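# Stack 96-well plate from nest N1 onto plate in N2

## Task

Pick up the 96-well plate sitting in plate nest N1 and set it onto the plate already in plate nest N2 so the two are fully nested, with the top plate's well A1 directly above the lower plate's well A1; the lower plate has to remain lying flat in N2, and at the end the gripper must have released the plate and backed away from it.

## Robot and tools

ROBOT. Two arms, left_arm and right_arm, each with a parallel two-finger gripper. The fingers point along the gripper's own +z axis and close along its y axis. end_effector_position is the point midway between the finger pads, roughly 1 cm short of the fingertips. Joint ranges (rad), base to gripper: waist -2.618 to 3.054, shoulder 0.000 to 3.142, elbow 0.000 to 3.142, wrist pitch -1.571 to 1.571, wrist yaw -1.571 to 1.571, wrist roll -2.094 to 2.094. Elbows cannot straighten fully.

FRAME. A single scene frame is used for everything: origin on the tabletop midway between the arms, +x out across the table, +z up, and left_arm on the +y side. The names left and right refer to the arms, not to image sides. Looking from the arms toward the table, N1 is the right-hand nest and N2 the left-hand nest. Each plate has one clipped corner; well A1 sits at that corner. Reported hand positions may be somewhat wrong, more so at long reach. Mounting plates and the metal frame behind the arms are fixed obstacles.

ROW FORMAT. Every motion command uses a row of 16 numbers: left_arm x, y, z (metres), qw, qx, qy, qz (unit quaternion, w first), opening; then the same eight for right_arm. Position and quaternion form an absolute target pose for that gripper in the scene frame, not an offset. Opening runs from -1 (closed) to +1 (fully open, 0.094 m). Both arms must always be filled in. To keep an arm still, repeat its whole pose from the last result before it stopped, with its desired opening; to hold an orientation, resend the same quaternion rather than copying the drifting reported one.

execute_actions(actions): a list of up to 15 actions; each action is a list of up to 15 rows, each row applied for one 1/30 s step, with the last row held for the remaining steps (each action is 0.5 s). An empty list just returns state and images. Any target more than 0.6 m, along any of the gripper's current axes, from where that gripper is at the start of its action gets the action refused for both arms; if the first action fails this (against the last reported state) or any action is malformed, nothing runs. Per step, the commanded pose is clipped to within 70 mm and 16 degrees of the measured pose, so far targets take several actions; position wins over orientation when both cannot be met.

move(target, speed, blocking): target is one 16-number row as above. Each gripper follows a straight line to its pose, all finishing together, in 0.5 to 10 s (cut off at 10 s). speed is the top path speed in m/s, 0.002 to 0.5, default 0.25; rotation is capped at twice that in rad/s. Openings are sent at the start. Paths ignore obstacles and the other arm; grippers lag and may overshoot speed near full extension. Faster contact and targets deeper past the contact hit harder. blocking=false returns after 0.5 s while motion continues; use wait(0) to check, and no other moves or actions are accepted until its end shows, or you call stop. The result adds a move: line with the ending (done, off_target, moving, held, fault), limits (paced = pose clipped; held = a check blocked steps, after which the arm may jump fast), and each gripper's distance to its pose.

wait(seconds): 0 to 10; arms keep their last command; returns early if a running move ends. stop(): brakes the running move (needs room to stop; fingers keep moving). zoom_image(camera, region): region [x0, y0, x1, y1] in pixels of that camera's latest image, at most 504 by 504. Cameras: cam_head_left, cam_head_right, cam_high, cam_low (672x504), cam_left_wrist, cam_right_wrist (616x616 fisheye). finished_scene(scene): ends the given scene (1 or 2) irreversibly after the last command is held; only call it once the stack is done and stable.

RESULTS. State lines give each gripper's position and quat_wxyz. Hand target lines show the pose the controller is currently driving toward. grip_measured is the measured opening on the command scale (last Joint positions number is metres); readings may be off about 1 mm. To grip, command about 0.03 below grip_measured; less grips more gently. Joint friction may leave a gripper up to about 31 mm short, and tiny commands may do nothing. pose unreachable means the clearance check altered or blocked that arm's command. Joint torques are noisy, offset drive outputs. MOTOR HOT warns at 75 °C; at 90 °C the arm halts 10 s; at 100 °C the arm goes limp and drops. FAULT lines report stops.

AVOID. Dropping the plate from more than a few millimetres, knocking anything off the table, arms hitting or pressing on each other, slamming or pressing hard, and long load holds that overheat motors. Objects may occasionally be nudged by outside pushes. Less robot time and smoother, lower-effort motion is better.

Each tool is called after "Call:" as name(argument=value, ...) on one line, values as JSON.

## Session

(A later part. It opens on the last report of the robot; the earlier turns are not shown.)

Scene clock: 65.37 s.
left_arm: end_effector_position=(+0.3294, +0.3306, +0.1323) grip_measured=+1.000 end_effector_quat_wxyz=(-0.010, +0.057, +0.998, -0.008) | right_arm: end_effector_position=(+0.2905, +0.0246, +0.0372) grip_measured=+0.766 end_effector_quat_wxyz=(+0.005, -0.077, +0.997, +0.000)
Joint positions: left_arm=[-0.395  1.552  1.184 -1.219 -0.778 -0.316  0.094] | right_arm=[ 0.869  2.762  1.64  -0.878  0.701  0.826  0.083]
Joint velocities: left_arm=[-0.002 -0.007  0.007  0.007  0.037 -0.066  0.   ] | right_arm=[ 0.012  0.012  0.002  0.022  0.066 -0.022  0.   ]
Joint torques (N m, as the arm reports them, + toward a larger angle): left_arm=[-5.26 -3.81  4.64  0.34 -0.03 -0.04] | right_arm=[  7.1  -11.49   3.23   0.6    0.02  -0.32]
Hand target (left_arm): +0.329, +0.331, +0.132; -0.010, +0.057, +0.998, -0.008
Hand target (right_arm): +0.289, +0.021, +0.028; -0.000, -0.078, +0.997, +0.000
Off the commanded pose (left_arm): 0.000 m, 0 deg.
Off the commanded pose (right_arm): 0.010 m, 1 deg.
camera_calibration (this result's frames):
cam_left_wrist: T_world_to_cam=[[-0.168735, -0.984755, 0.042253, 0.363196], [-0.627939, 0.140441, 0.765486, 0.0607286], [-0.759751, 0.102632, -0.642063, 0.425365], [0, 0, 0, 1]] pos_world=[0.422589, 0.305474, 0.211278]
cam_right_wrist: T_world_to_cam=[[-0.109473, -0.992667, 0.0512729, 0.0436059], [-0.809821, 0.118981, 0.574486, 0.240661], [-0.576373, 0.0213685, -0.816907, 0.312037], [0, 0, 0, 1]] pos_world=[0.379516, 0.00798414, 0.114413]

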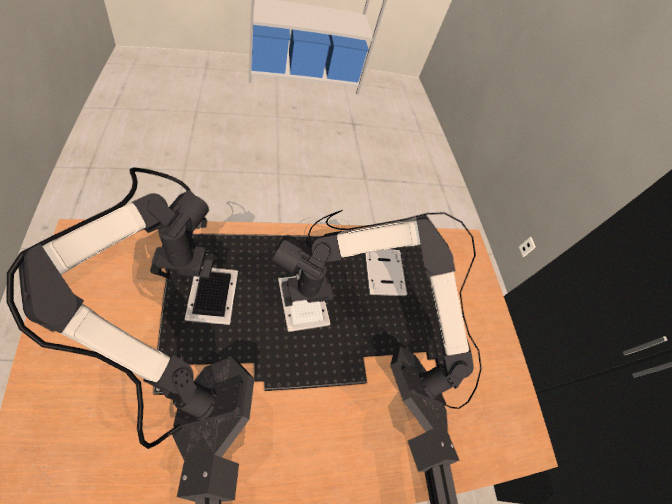

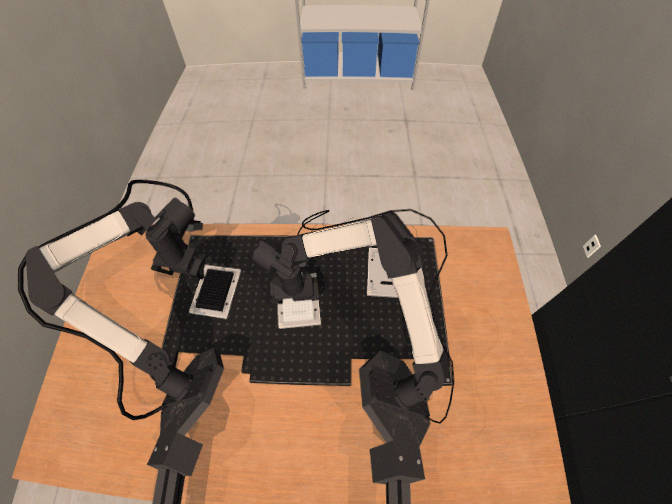

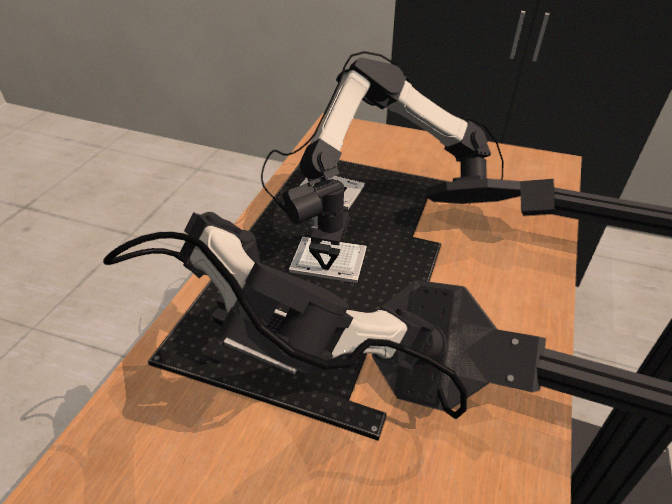

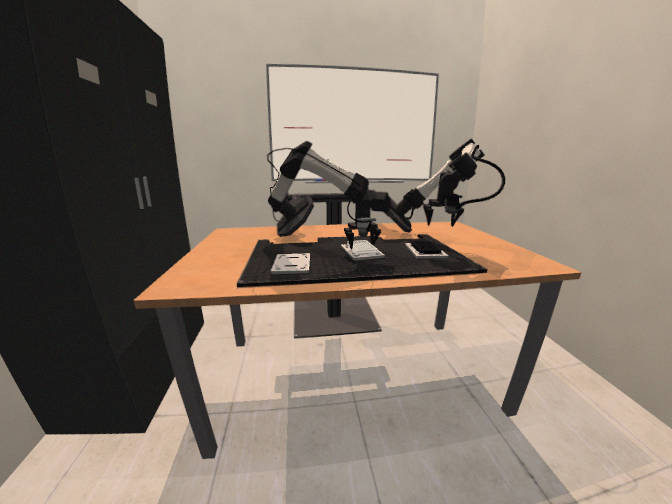

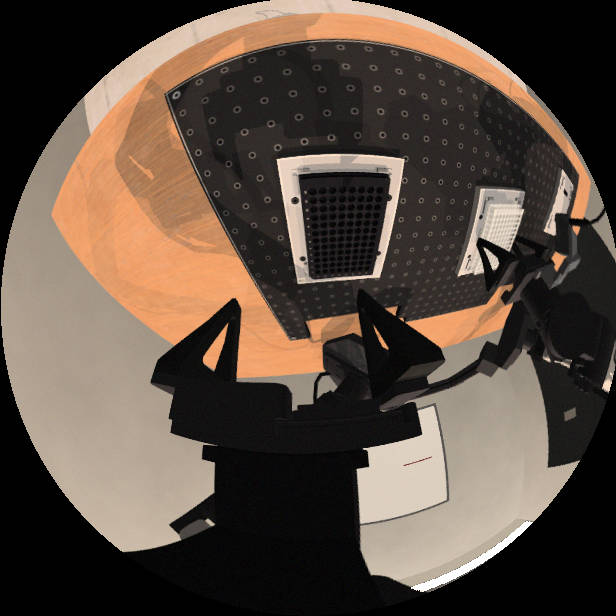

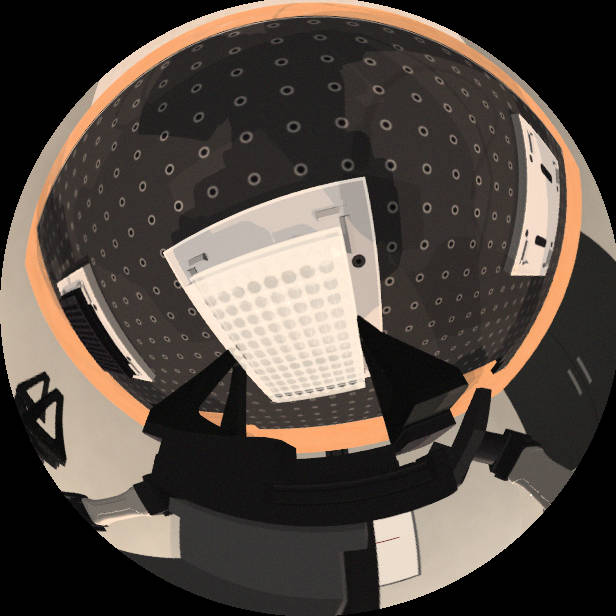

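Call:
execute_actions(actions=[[[0.3294,0.3306,0.1323,-0.01,0.057,0.998,-0.008,1,0.296,0.023,0.031,0,-0.078,0.997,0,0.7]]])

Call:
zoom_image(camera="cam_right_wrist", region=[150,160,410,320])

Scene clock: 73.23 s.
left_arm: end_effector_position=(+0.3294, +0.3306, +0.1323) grip_measured=+1.000 end_effector_quat_wxyz=(-0.010, +0.057, +0.998, -0.008) | right_arm: end_effector_position=(+0.2904, +0.0245, +0.0369) grip_measured=+0.766 end_effector_quat_wxyz=(+0.004, -0.077, +0.997, +0.000)
Joint positions: left_arm=[-0.395  1.552  1.184 -1.219 -0.778 -0.316  0.094] | right_arm=[ 0.868  2.762  1.64  -0.879  0.7    0.825  0.083]
Joint velocities: left_arm=[ 0.007 -0.012 -0.002  0.037  0.007 -0.037  0.   ] | right_arm=[ 0.002 -0.007  0.007 -0.051  0.037 -0.081 -0.001]
Joint torques (N m, as the arm reports them, + toward a larger angle): left_arm=[-5.27 -3.8   4.59  0.34 -0.04 -0.03] | right_arm=[  6.82 -10.61   6.16   0.34   0.05  -0.37]
Hand target (left_arm): +0.329, +0.331, +0.132; -0.010, +0.057, +0.998, -0.008
Hand target (right_arm): +0.296, +0.023, +0.031; -0.000, -0.078, +0.997, +0.000
Off the commanded pose (left_arm): 0.000 m, 0 deg.
Off the commanded pose (right_arm): 0.008 m, 0 deg.
camera_calibration (this result's frames):
cam_left_wrist: T_world_to_cam=[[-0.168735, -0.984755, 0.042253, 0.363196], [-0.627939, 0.140441, 0.765486, 0.0607286], [-0.759751, 0.102632, -0.642063, 0.425365], [0, 0, 0, 1]] pos_world=[0.422589, 0.305474, 0.211278]
cam_right_wrist: T_world_to_cam=[[-0.108764, -0.992748, 0.0512028, 0.0432484], [-0.808627, 0.118316, 0.576302, 0.240366], [-0.578181, 0.0212771, -0.815631, 0.312221], [0, 0, 0, 1]] pos_world=[0.379591, 0.00785246, 0.11392]

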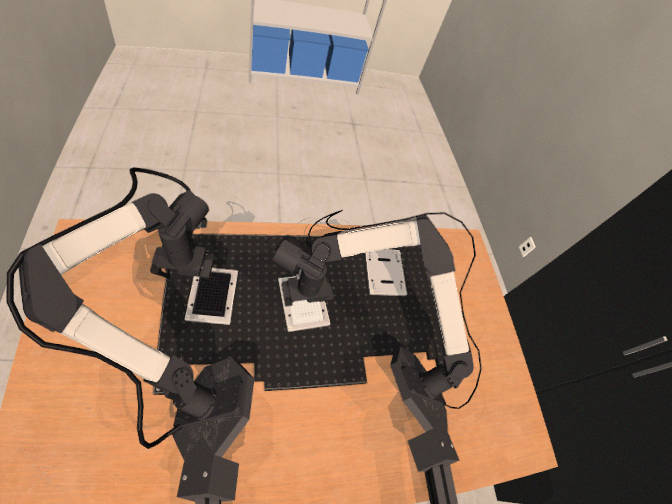

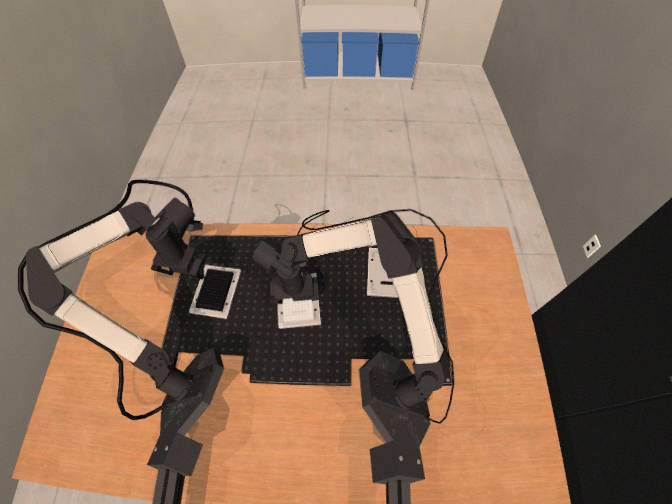

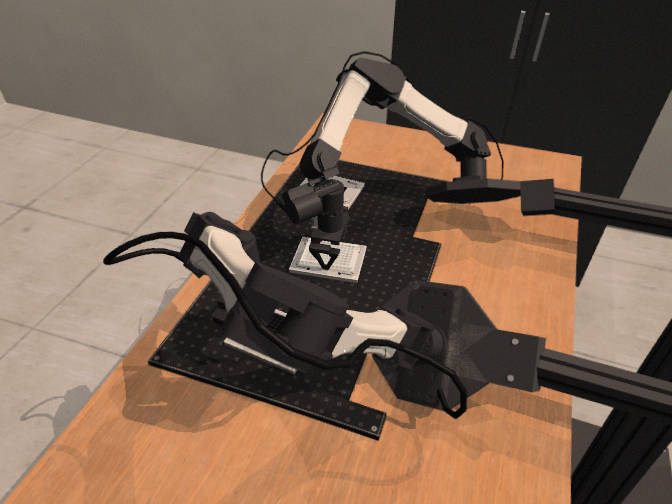

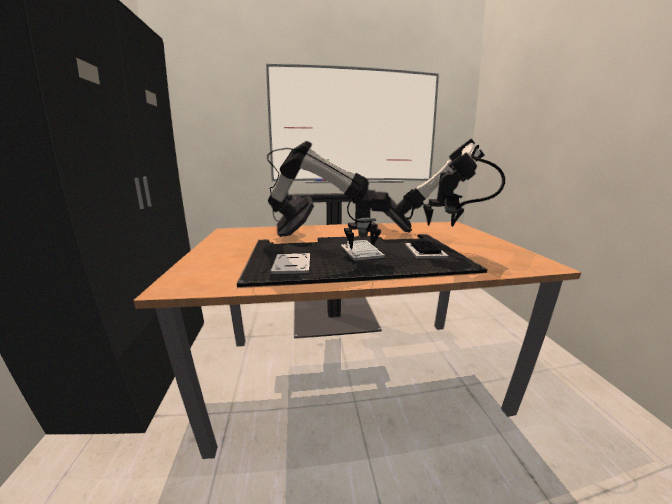

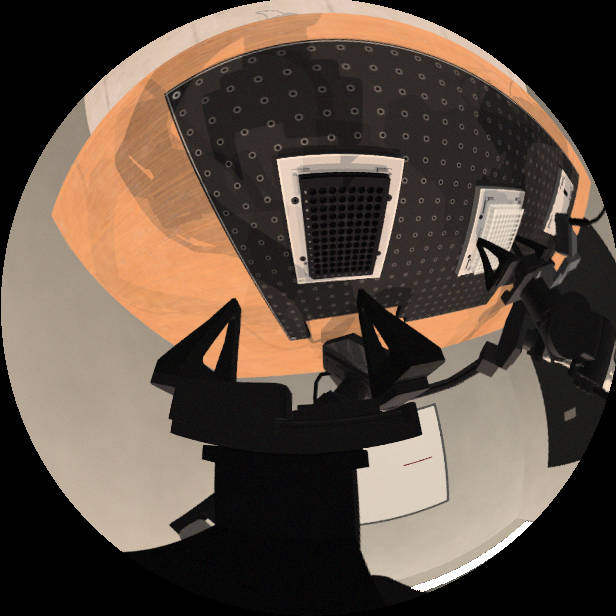

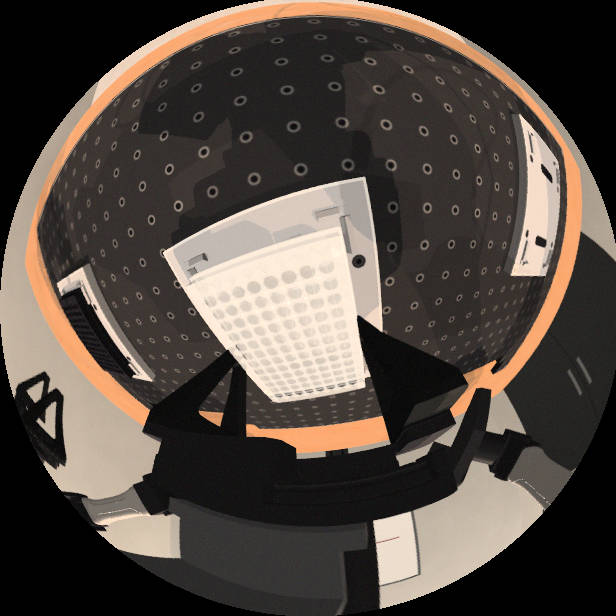

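Region (150, 160, 410, 320) of cam_right_wrist's 616x616 image, scaled by 1.938, with more detail than that image has; it fills the top 310 rows of this view, and the rest is white.

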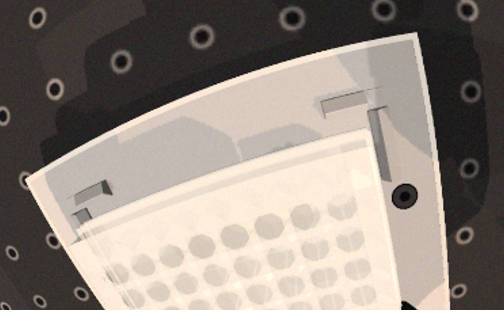

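Call:
execute_actions(actions=[[[0.3294,0.3306,0.1323,-0.01,0.057,0.998,-0.008,1,0.2904,0.0245,0.037,0.004,-0.077,0.997,0,0.7],[0.3294,0.3306,0.1323,-0.01,0.057,0.998,-0.008,1,0.2904,0.0245,0.037,0.004,-0.077,0.997,0,0.7],[0.3294,0.3306,0.1323,-0.01,0.057,0.998,-0.008,1,0.2904,0.0245,0.037,0.004,-0.077,0.997,0,0.7],[0.3294,0.3306,0.1323,-0.01,0.057,0.998,-0.008,1,0.2904,0.0245,0.037,0.004,-0.077,0.997,0,1]]])

Call:
move(target=[0.3294,0.3306,0.1323,-0.01,0.057,0.998,-0.008,1,0.295,0.032,0.1,0,-0.077,0.997,0,1], speed=0.12)

Call:
move(target=[0.302,0.006,0.08,0,-0.07,0.997,0,1,0.31,-0.35,0.14,0,-0.077,0.997,0,1], speed=0.3)

Call:
zoom_image(camera="cam_left_wrist", region=[190,150,410,370])

Scene clock: 81.13 s.
left_arm: end_effector_position=(+0.3294, +0.3306, +0.1323) grip_measured=+1.000 end_effector_quat_wxyz=(-0.010, +0.057, +0.998, -0.008) | right_arm: end_effector_position=(+0.2904, +0.0244, +0.0369) grip_measured=+1.000 end_effector_quat_wxyz=(+0.004, -0.077, +0.997, +0.000)
Joint positions: left_arm=[-0.395  1.552  1.184 -1.219 -0.778 -0.316  0.094] | right_arm=[ 0.868  2.762  1.64  -0.879  0.7    0.825  0.094]
Joint velocities: left_arm=[-0.012  0.002 -0.007  0.007  0.037 -0.051  0.   ] | right_arm=[ 0.002 -0.002 -0.007  0.022 -0.066 -0.066  0.   ]
Joint torques (N m, as the arm reports them, + toward a larger angle): left_arm=[-5.28 -3.84  4.63  0.33 -0.03 -0.04] | right_arm=[  8.95 -11.26   5.33   0.27   0.03  -0.11]
Hand target (left_arm): +0.329, +0.331, +0.132; -0.010, +0.057, +0.998, -0.008
Hand target (right_arm): +0.290, +0.025, +0.037; +0.004, -0.077, +0.997, +0.000
Off the commanded pose (left_arm): 0.000 m, 0 deg.
Off the commanded pose (right_arm): 0.000 m, 0 deg.
camera_calibration (this result's frames):
cam_left_wrist: T_world_to_cam=[[-0.168735, -0.984755, 0.042253, 0.363196], [-0.627939, 0.140441, 0.765486, 0.0607286], [-0.759751, 0.102632, -0.642063, 0.425365], [0, 0, 0, 1]] pos_world=[0.422589, 0.305474, 0.211278]
cam_right_wrist: T_world_to_cam=[[-0.109271, -0.992679, 0.0514571, 0.0433152], [-0.808471, 0.118873, 0.576406, 0.240276], [-0.578303, 0.0213828, -0.815542, 0.312227], [0, 0, 0, 1]] pos_world=[0.379551, 0.00775945, 0.113909]

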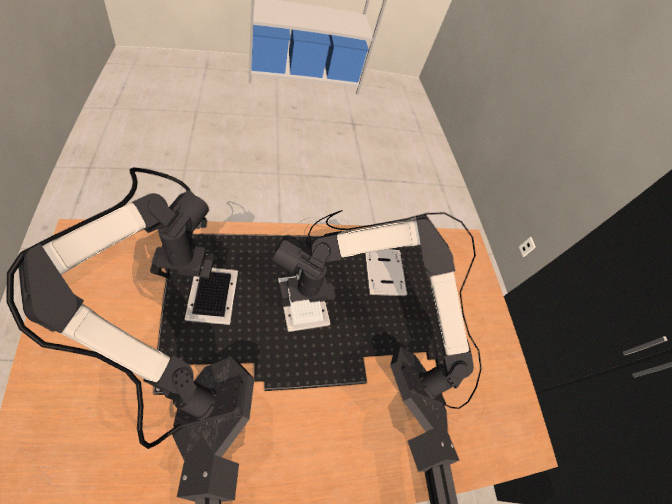

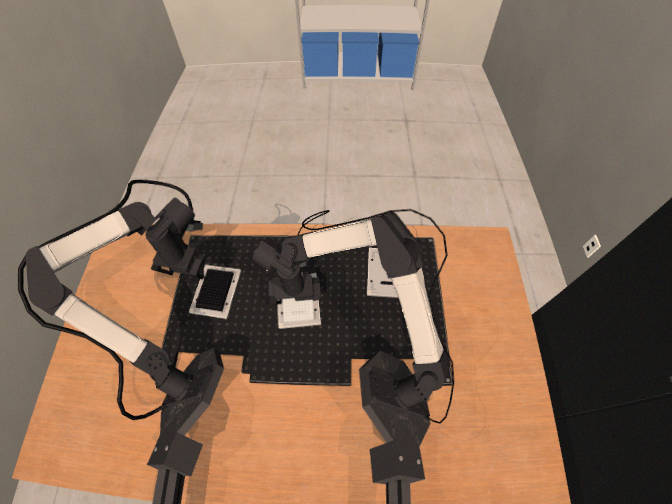

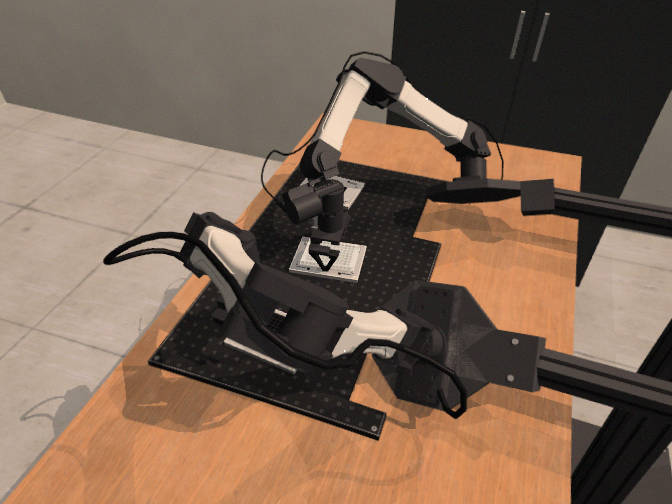

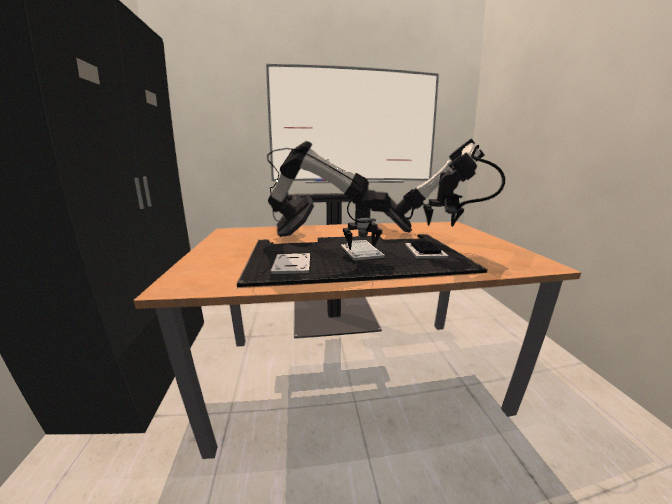

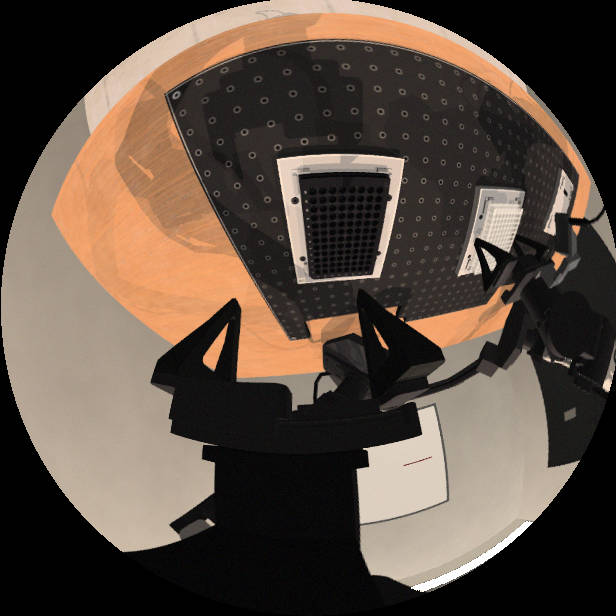

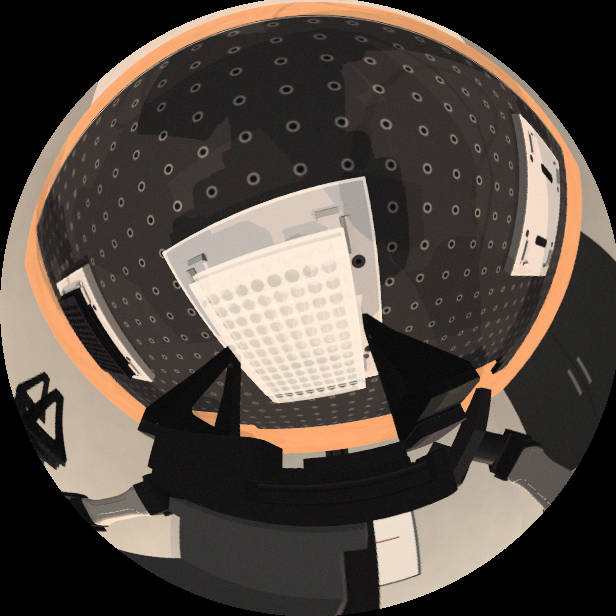

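Scene clock: 82.30 s.
left_arm: end_effector_position=(+0.3294, +0.3306, +0.1323) grip_measured=+1.000 end_effector_quat_wxyz=(-0.010, +0.057, +0.998, -0.008) | right_arm: end_effector_position=(+0.2932, +0.0294, +0.0948) grip_measured=+1.000 end_effector_quat_wxyz=(+0.003, -0.085, +0.996, -0.008)
Joint positions: left_arm=[-0.395  1.552  1.184 -1.219 -0.778 -0.316  0.094] | right_arm=[ 0.959  2.762  1.825 -1.149  0.666  0.926  0.094]
Joint velocities: left_arm=[-0.017  0.012  0.002  0.007 -0.037  0.037  0.   ] | right_arm=[-0.007 -0.002  0.012 -0.037 -0.037  0.051  0.   ]
Joint torques (N m, as the arm reports them, + toward a larger angle): left_arm=[-5.23 -3.81  4.64  0.33 -0.04 -0.04] | right_arm=[  9.15 -11.78   7.21   0.17  -0.07   0.02]
Hand target (left_arm): +0.329, +0.331, +0.132; -0.010, +0.057, +0.998, -0.008
Hand target (right_arm): +0.295, +0.032, +0.100; +0.000, -0.077, +0.997, -0.001
Off the commanded pose (left_arm): 0.000 m, 0 deg.
Off the commanded pose (right_arm): 0.006 m, 1 deg.
move: done
camera_calibration (this result's frames):
cam_left_wrist: T_world_to_cam=[[-0.168735, -0.984755, 0.042253, 0.363196], [-0.627939, 0.140441, 0.765486, 0.0607286], [-0.759751, 0.102632, -0.642063, 0.425365], [0, 0, 0, 1]] pos_world=[0.422589, 0.305474, 0.211278]
cam_right_wrist: T_world_to_cam=[[-0.0939062, -0.99325, 0.0680814, 0.0395921], [-0.809688, 0.115984, 0.575285, 0.209175], [-0.579299, -0.00110183, -0.815115, 0.361914], [0, 0, 0, 1]] pos_world=[0.382741, 0.0154627, 0.17197]

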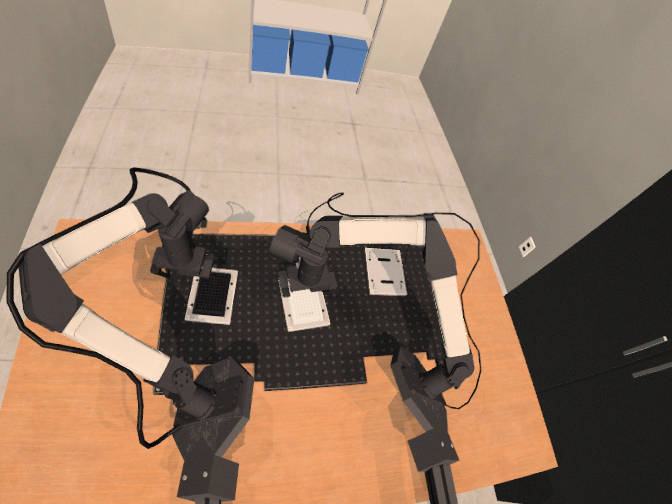

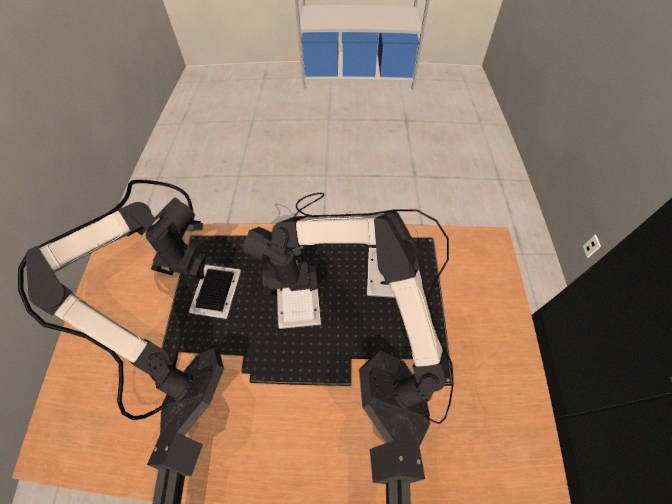

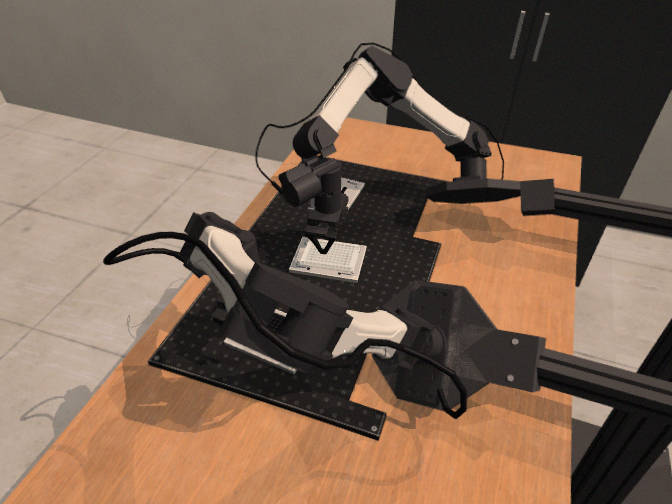

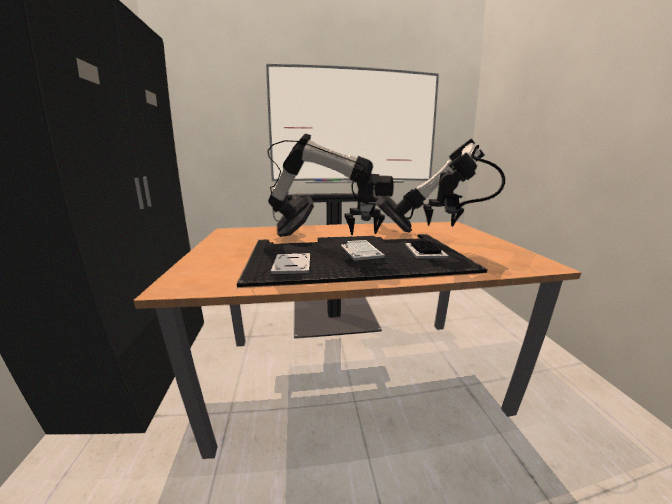

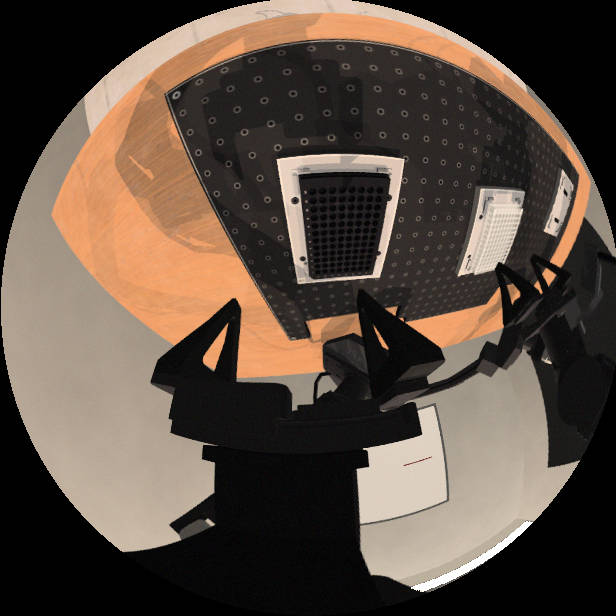

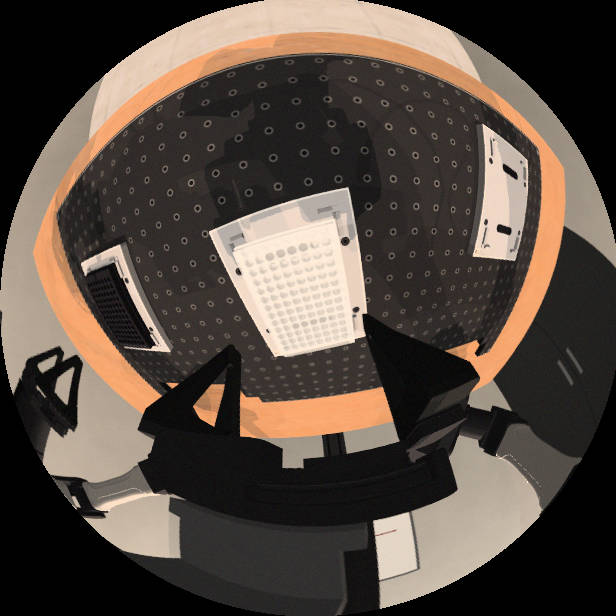

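Scene clock: 84.27 s.
left_arm: end_effector_position=(+0.3028, +0.0050, +0.0831) grip_measured=+1.000 end_effector_quat_wxyz=(+0.005, -0.067, +0.998, -0.010) | right_arm: end_effector_position=(+0.3125, -0.3419, +0.1395) grip_measured=+1.000 end_effector_quat_wxyz=(-0.002, -0.081, +0.997, +0.007)
Joint positions: left_arm=[-0.853  2.606  1.651 -1.012 -0.7   -1.148  0.094] | right_arm=[ 0.421  1.488  1.137 -1.243  0.786  0.224  0.094]
Joint velocities: left_arm=[ 0.007  0.002  0.002 -0.037  0.037  0.022  0.   ] | right_arm=[ 0.002  0.002 -0.002 -0.022  0.007 -0.007  0.   ]
Joint torques (N m, as the arm reports them, + toward a larger angle): left_arm=[-9.14 -6.86  6.65  0.16 -0.05 -0.14] | right_arm=[ 3.6  -5.2   6.67  0.18  0.   -0.23]
Hand target (left_arm): +0.303, +0.003, +0.083; -0.000, -0.069, +0.998, -0.008
Hand target (right_arm): +0.315, -0.348, +0.142; +0.001, -0.078, +0.997, +0.007
Off the commanded pose (left_arm): 0.003 m, 1 deg.
Off the commanded pose (right_arm): 0.009 m, 1 deg.
move: done
camera_calibration (this result's frames):
cam_left_wrist: T_world_to_cam=[[0.0764943, -0.996094, 0.0441023, -0.0342604], [-0.664448, -0.0179468, 0.747119, 0.140794], [-0.74341, -0.0864541, -0.663225, 0.404708], [0, 0, 0, 1]] pos_world=[0.397035, 0.0033888, 0.164733]
cam_right_wrist: T_world_to_cam=[[-0.100611, -0.994103, 0.0404617, -0.324783], [-0.802486, 0.105124, 0.587338, 0.234484], [-0.588127, 0.0266227, -0.80833, 0.420331], [0, 0, 0, 1]] pos_world=[0.402702, -0.358708, 0.215186]

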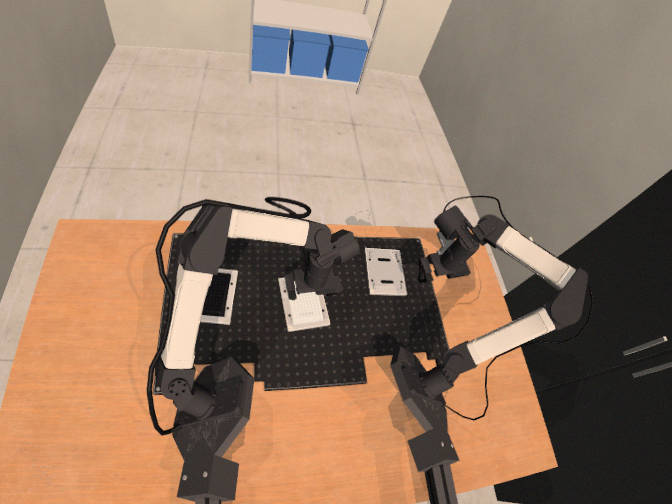

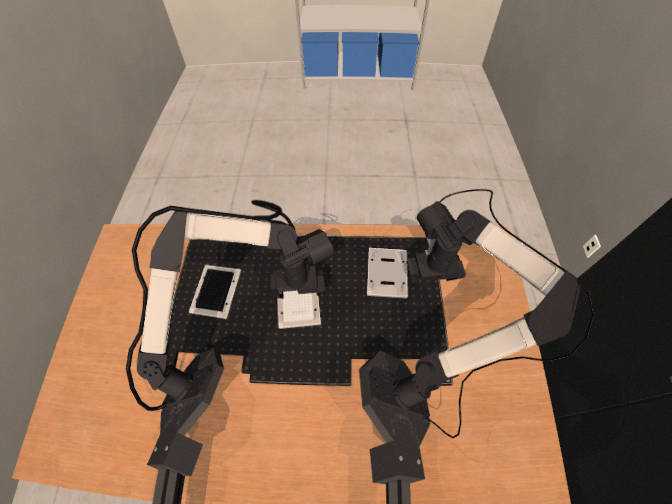

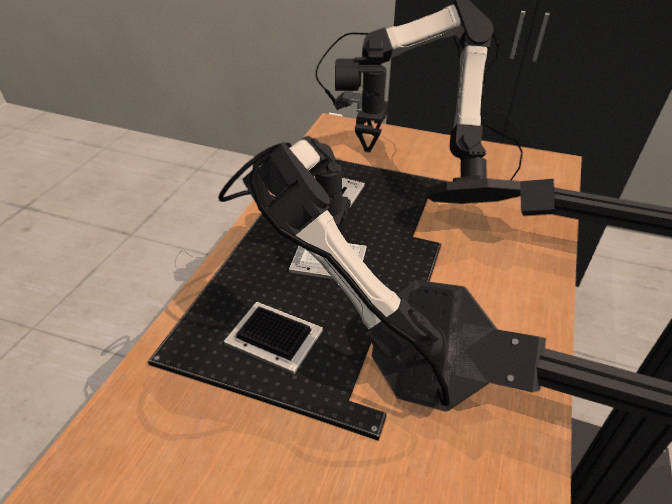

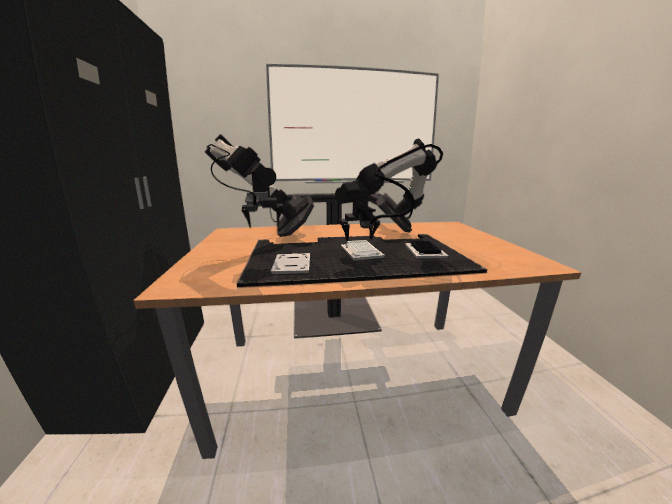

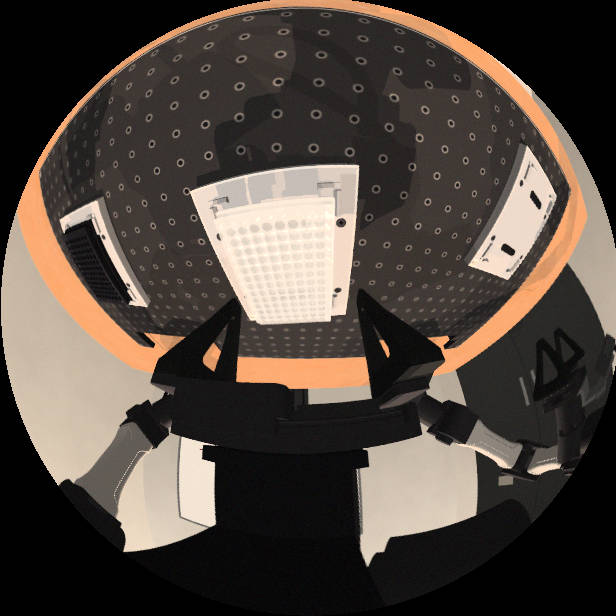

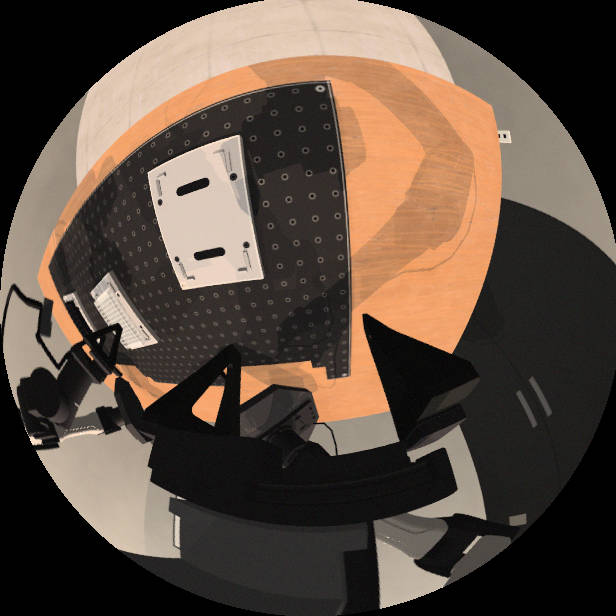

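Region (190, 150, 410, 370) of cam_left_wrist's 616x616 image, scaled by 2.291, with more detail than that image has.

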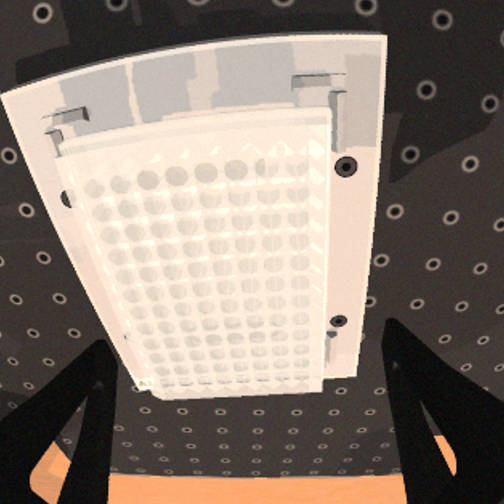

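Call:
move(target=[0.303,0.018,0.053,0,-0.085,0.996,0,1,0.3125,-0.342,0.1395,0,-0.081,0.997,0.007,1], speed=0.08)

Call:
zoom_image(camera="cam_left_wrist", region=[190,150,410,370])

Scene clock: 89.10 s.
left_arm: end_effector_position=(+0.3048, +0.0157, +0.0564) grip_measured=+1.000 end_effector_quat_wxyz=(-0.004, -0.089, +0.996, -0.002) | right_arm: end_effector_position=(+0.3124, -0.3419, +0.1395) grip_measured=+1.000 end_effector_quat_wxyz=(-0.002, -0.082, +0.997, +0.007)
Joint positions: left_arm=[-0.793  2.606  1.59  -0.935 -0.714 -1.139  0.094] | right_arm=[ 0.421  1.488  1.137 -1.244  0.786  0.221  0.094]
Joint velocities: left_arm=[ 0.002 -0.002  0.012 -0.051 -0.022  0.066  0.   ] | right_arm=[-0.017 -0.012 -0.002 -0.007 -0.051 -0.007  0.   ]
Joint torques (N m, as the arm reports them, + toward a larger angle): left_arm=[-8.93 -7.98  2.87  0.57 -0.22  0.06] | right_arm=[ 4.6  -4.83  5.01  0.32 -0.01 -0.11]
Hand target (left_arm): +0.304, +0.018, +0.053; +0.000, -0.085, +0.996, +0.001
Hand target (right_arm): +0.312, -0.342, +0.139; -0.000, -0.081, +0.997, +0.007
Off the commanded pose (left_arm): 0.005 m, 1 deg.
Off the commanded pose (right_arm): 0.000 m, 0 deg.
move: done
camera_calibration (this result's frames):
cam_left_wrist: T_world_to_cam=[[0.121028, -0.992272, 0.0273639, -0.0352904], [-0.647595, -0.0580351, 0.759772, 0.157065], [-0.752312, -0.109674, -0.649614, 0.391787], [0, 0, 0, 1]] pos_world=[0.400732, 0.0170666, 0.136142]
cam_right_wrist: T_world_to_cam=[[-0.0976758, -0.994391, 0.0405707, -0.325849], [-0.802668, 0.102813, 0.587498, 0.233677], [-0.588374, 0.0248195, -0.808208, 0.419734], [0, 0, 0, 1]] pos_world=[0.402698, -0.358463, 0.215168]

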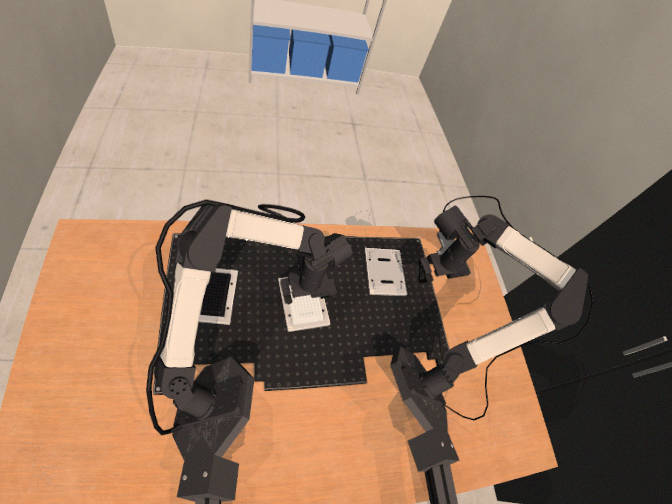

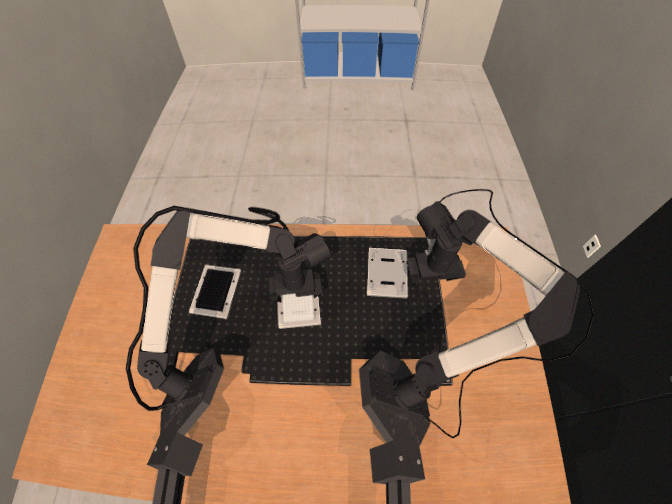

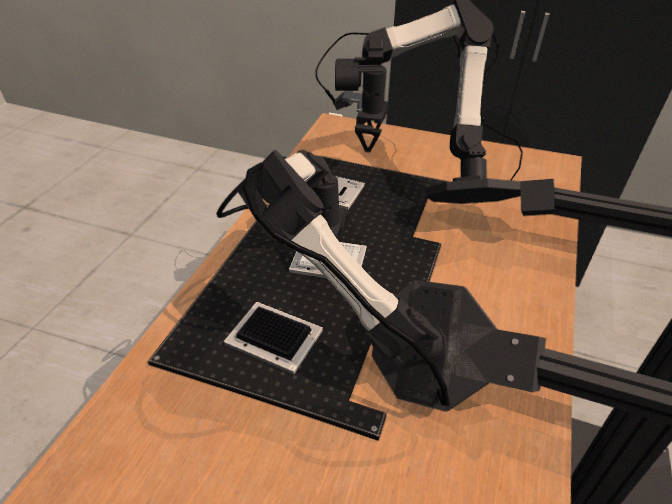

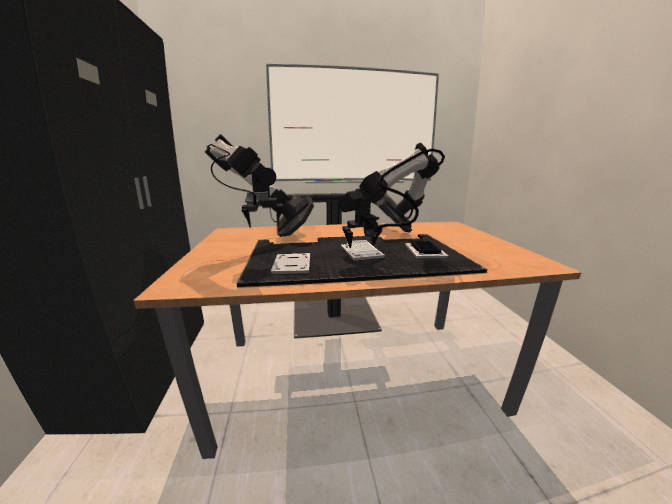

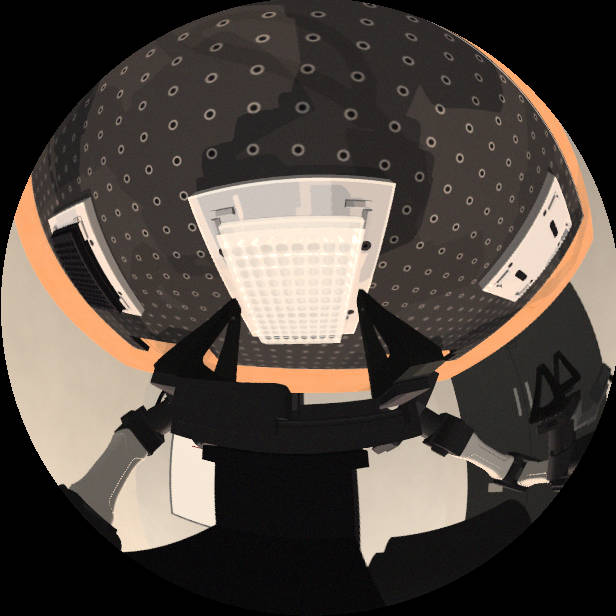

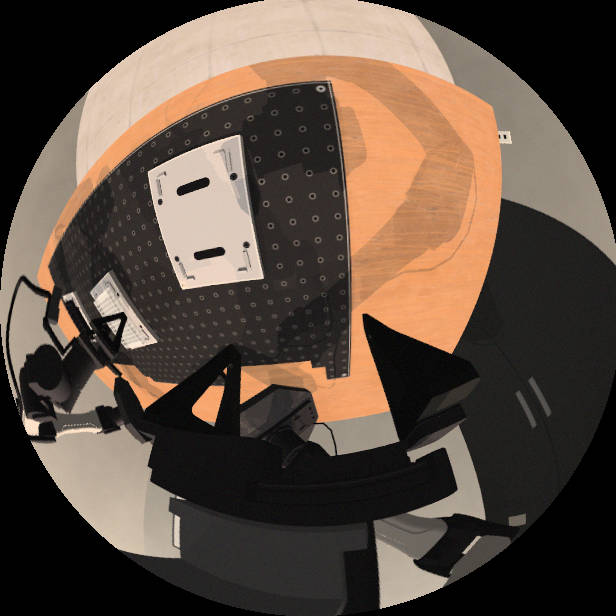

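Region (190, 150, 410, 370) of cam_left_wrist's 616x616 image, scaled by 2.291, with more detail than that image has.

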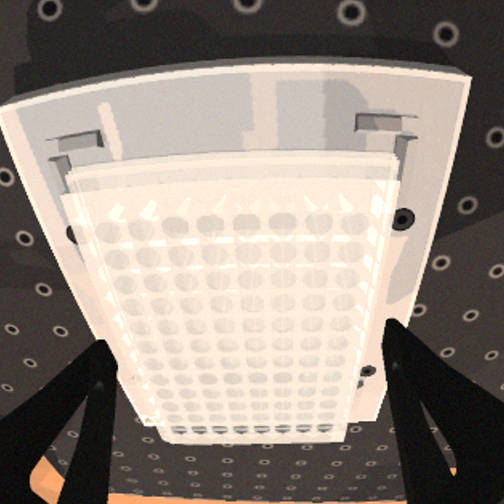

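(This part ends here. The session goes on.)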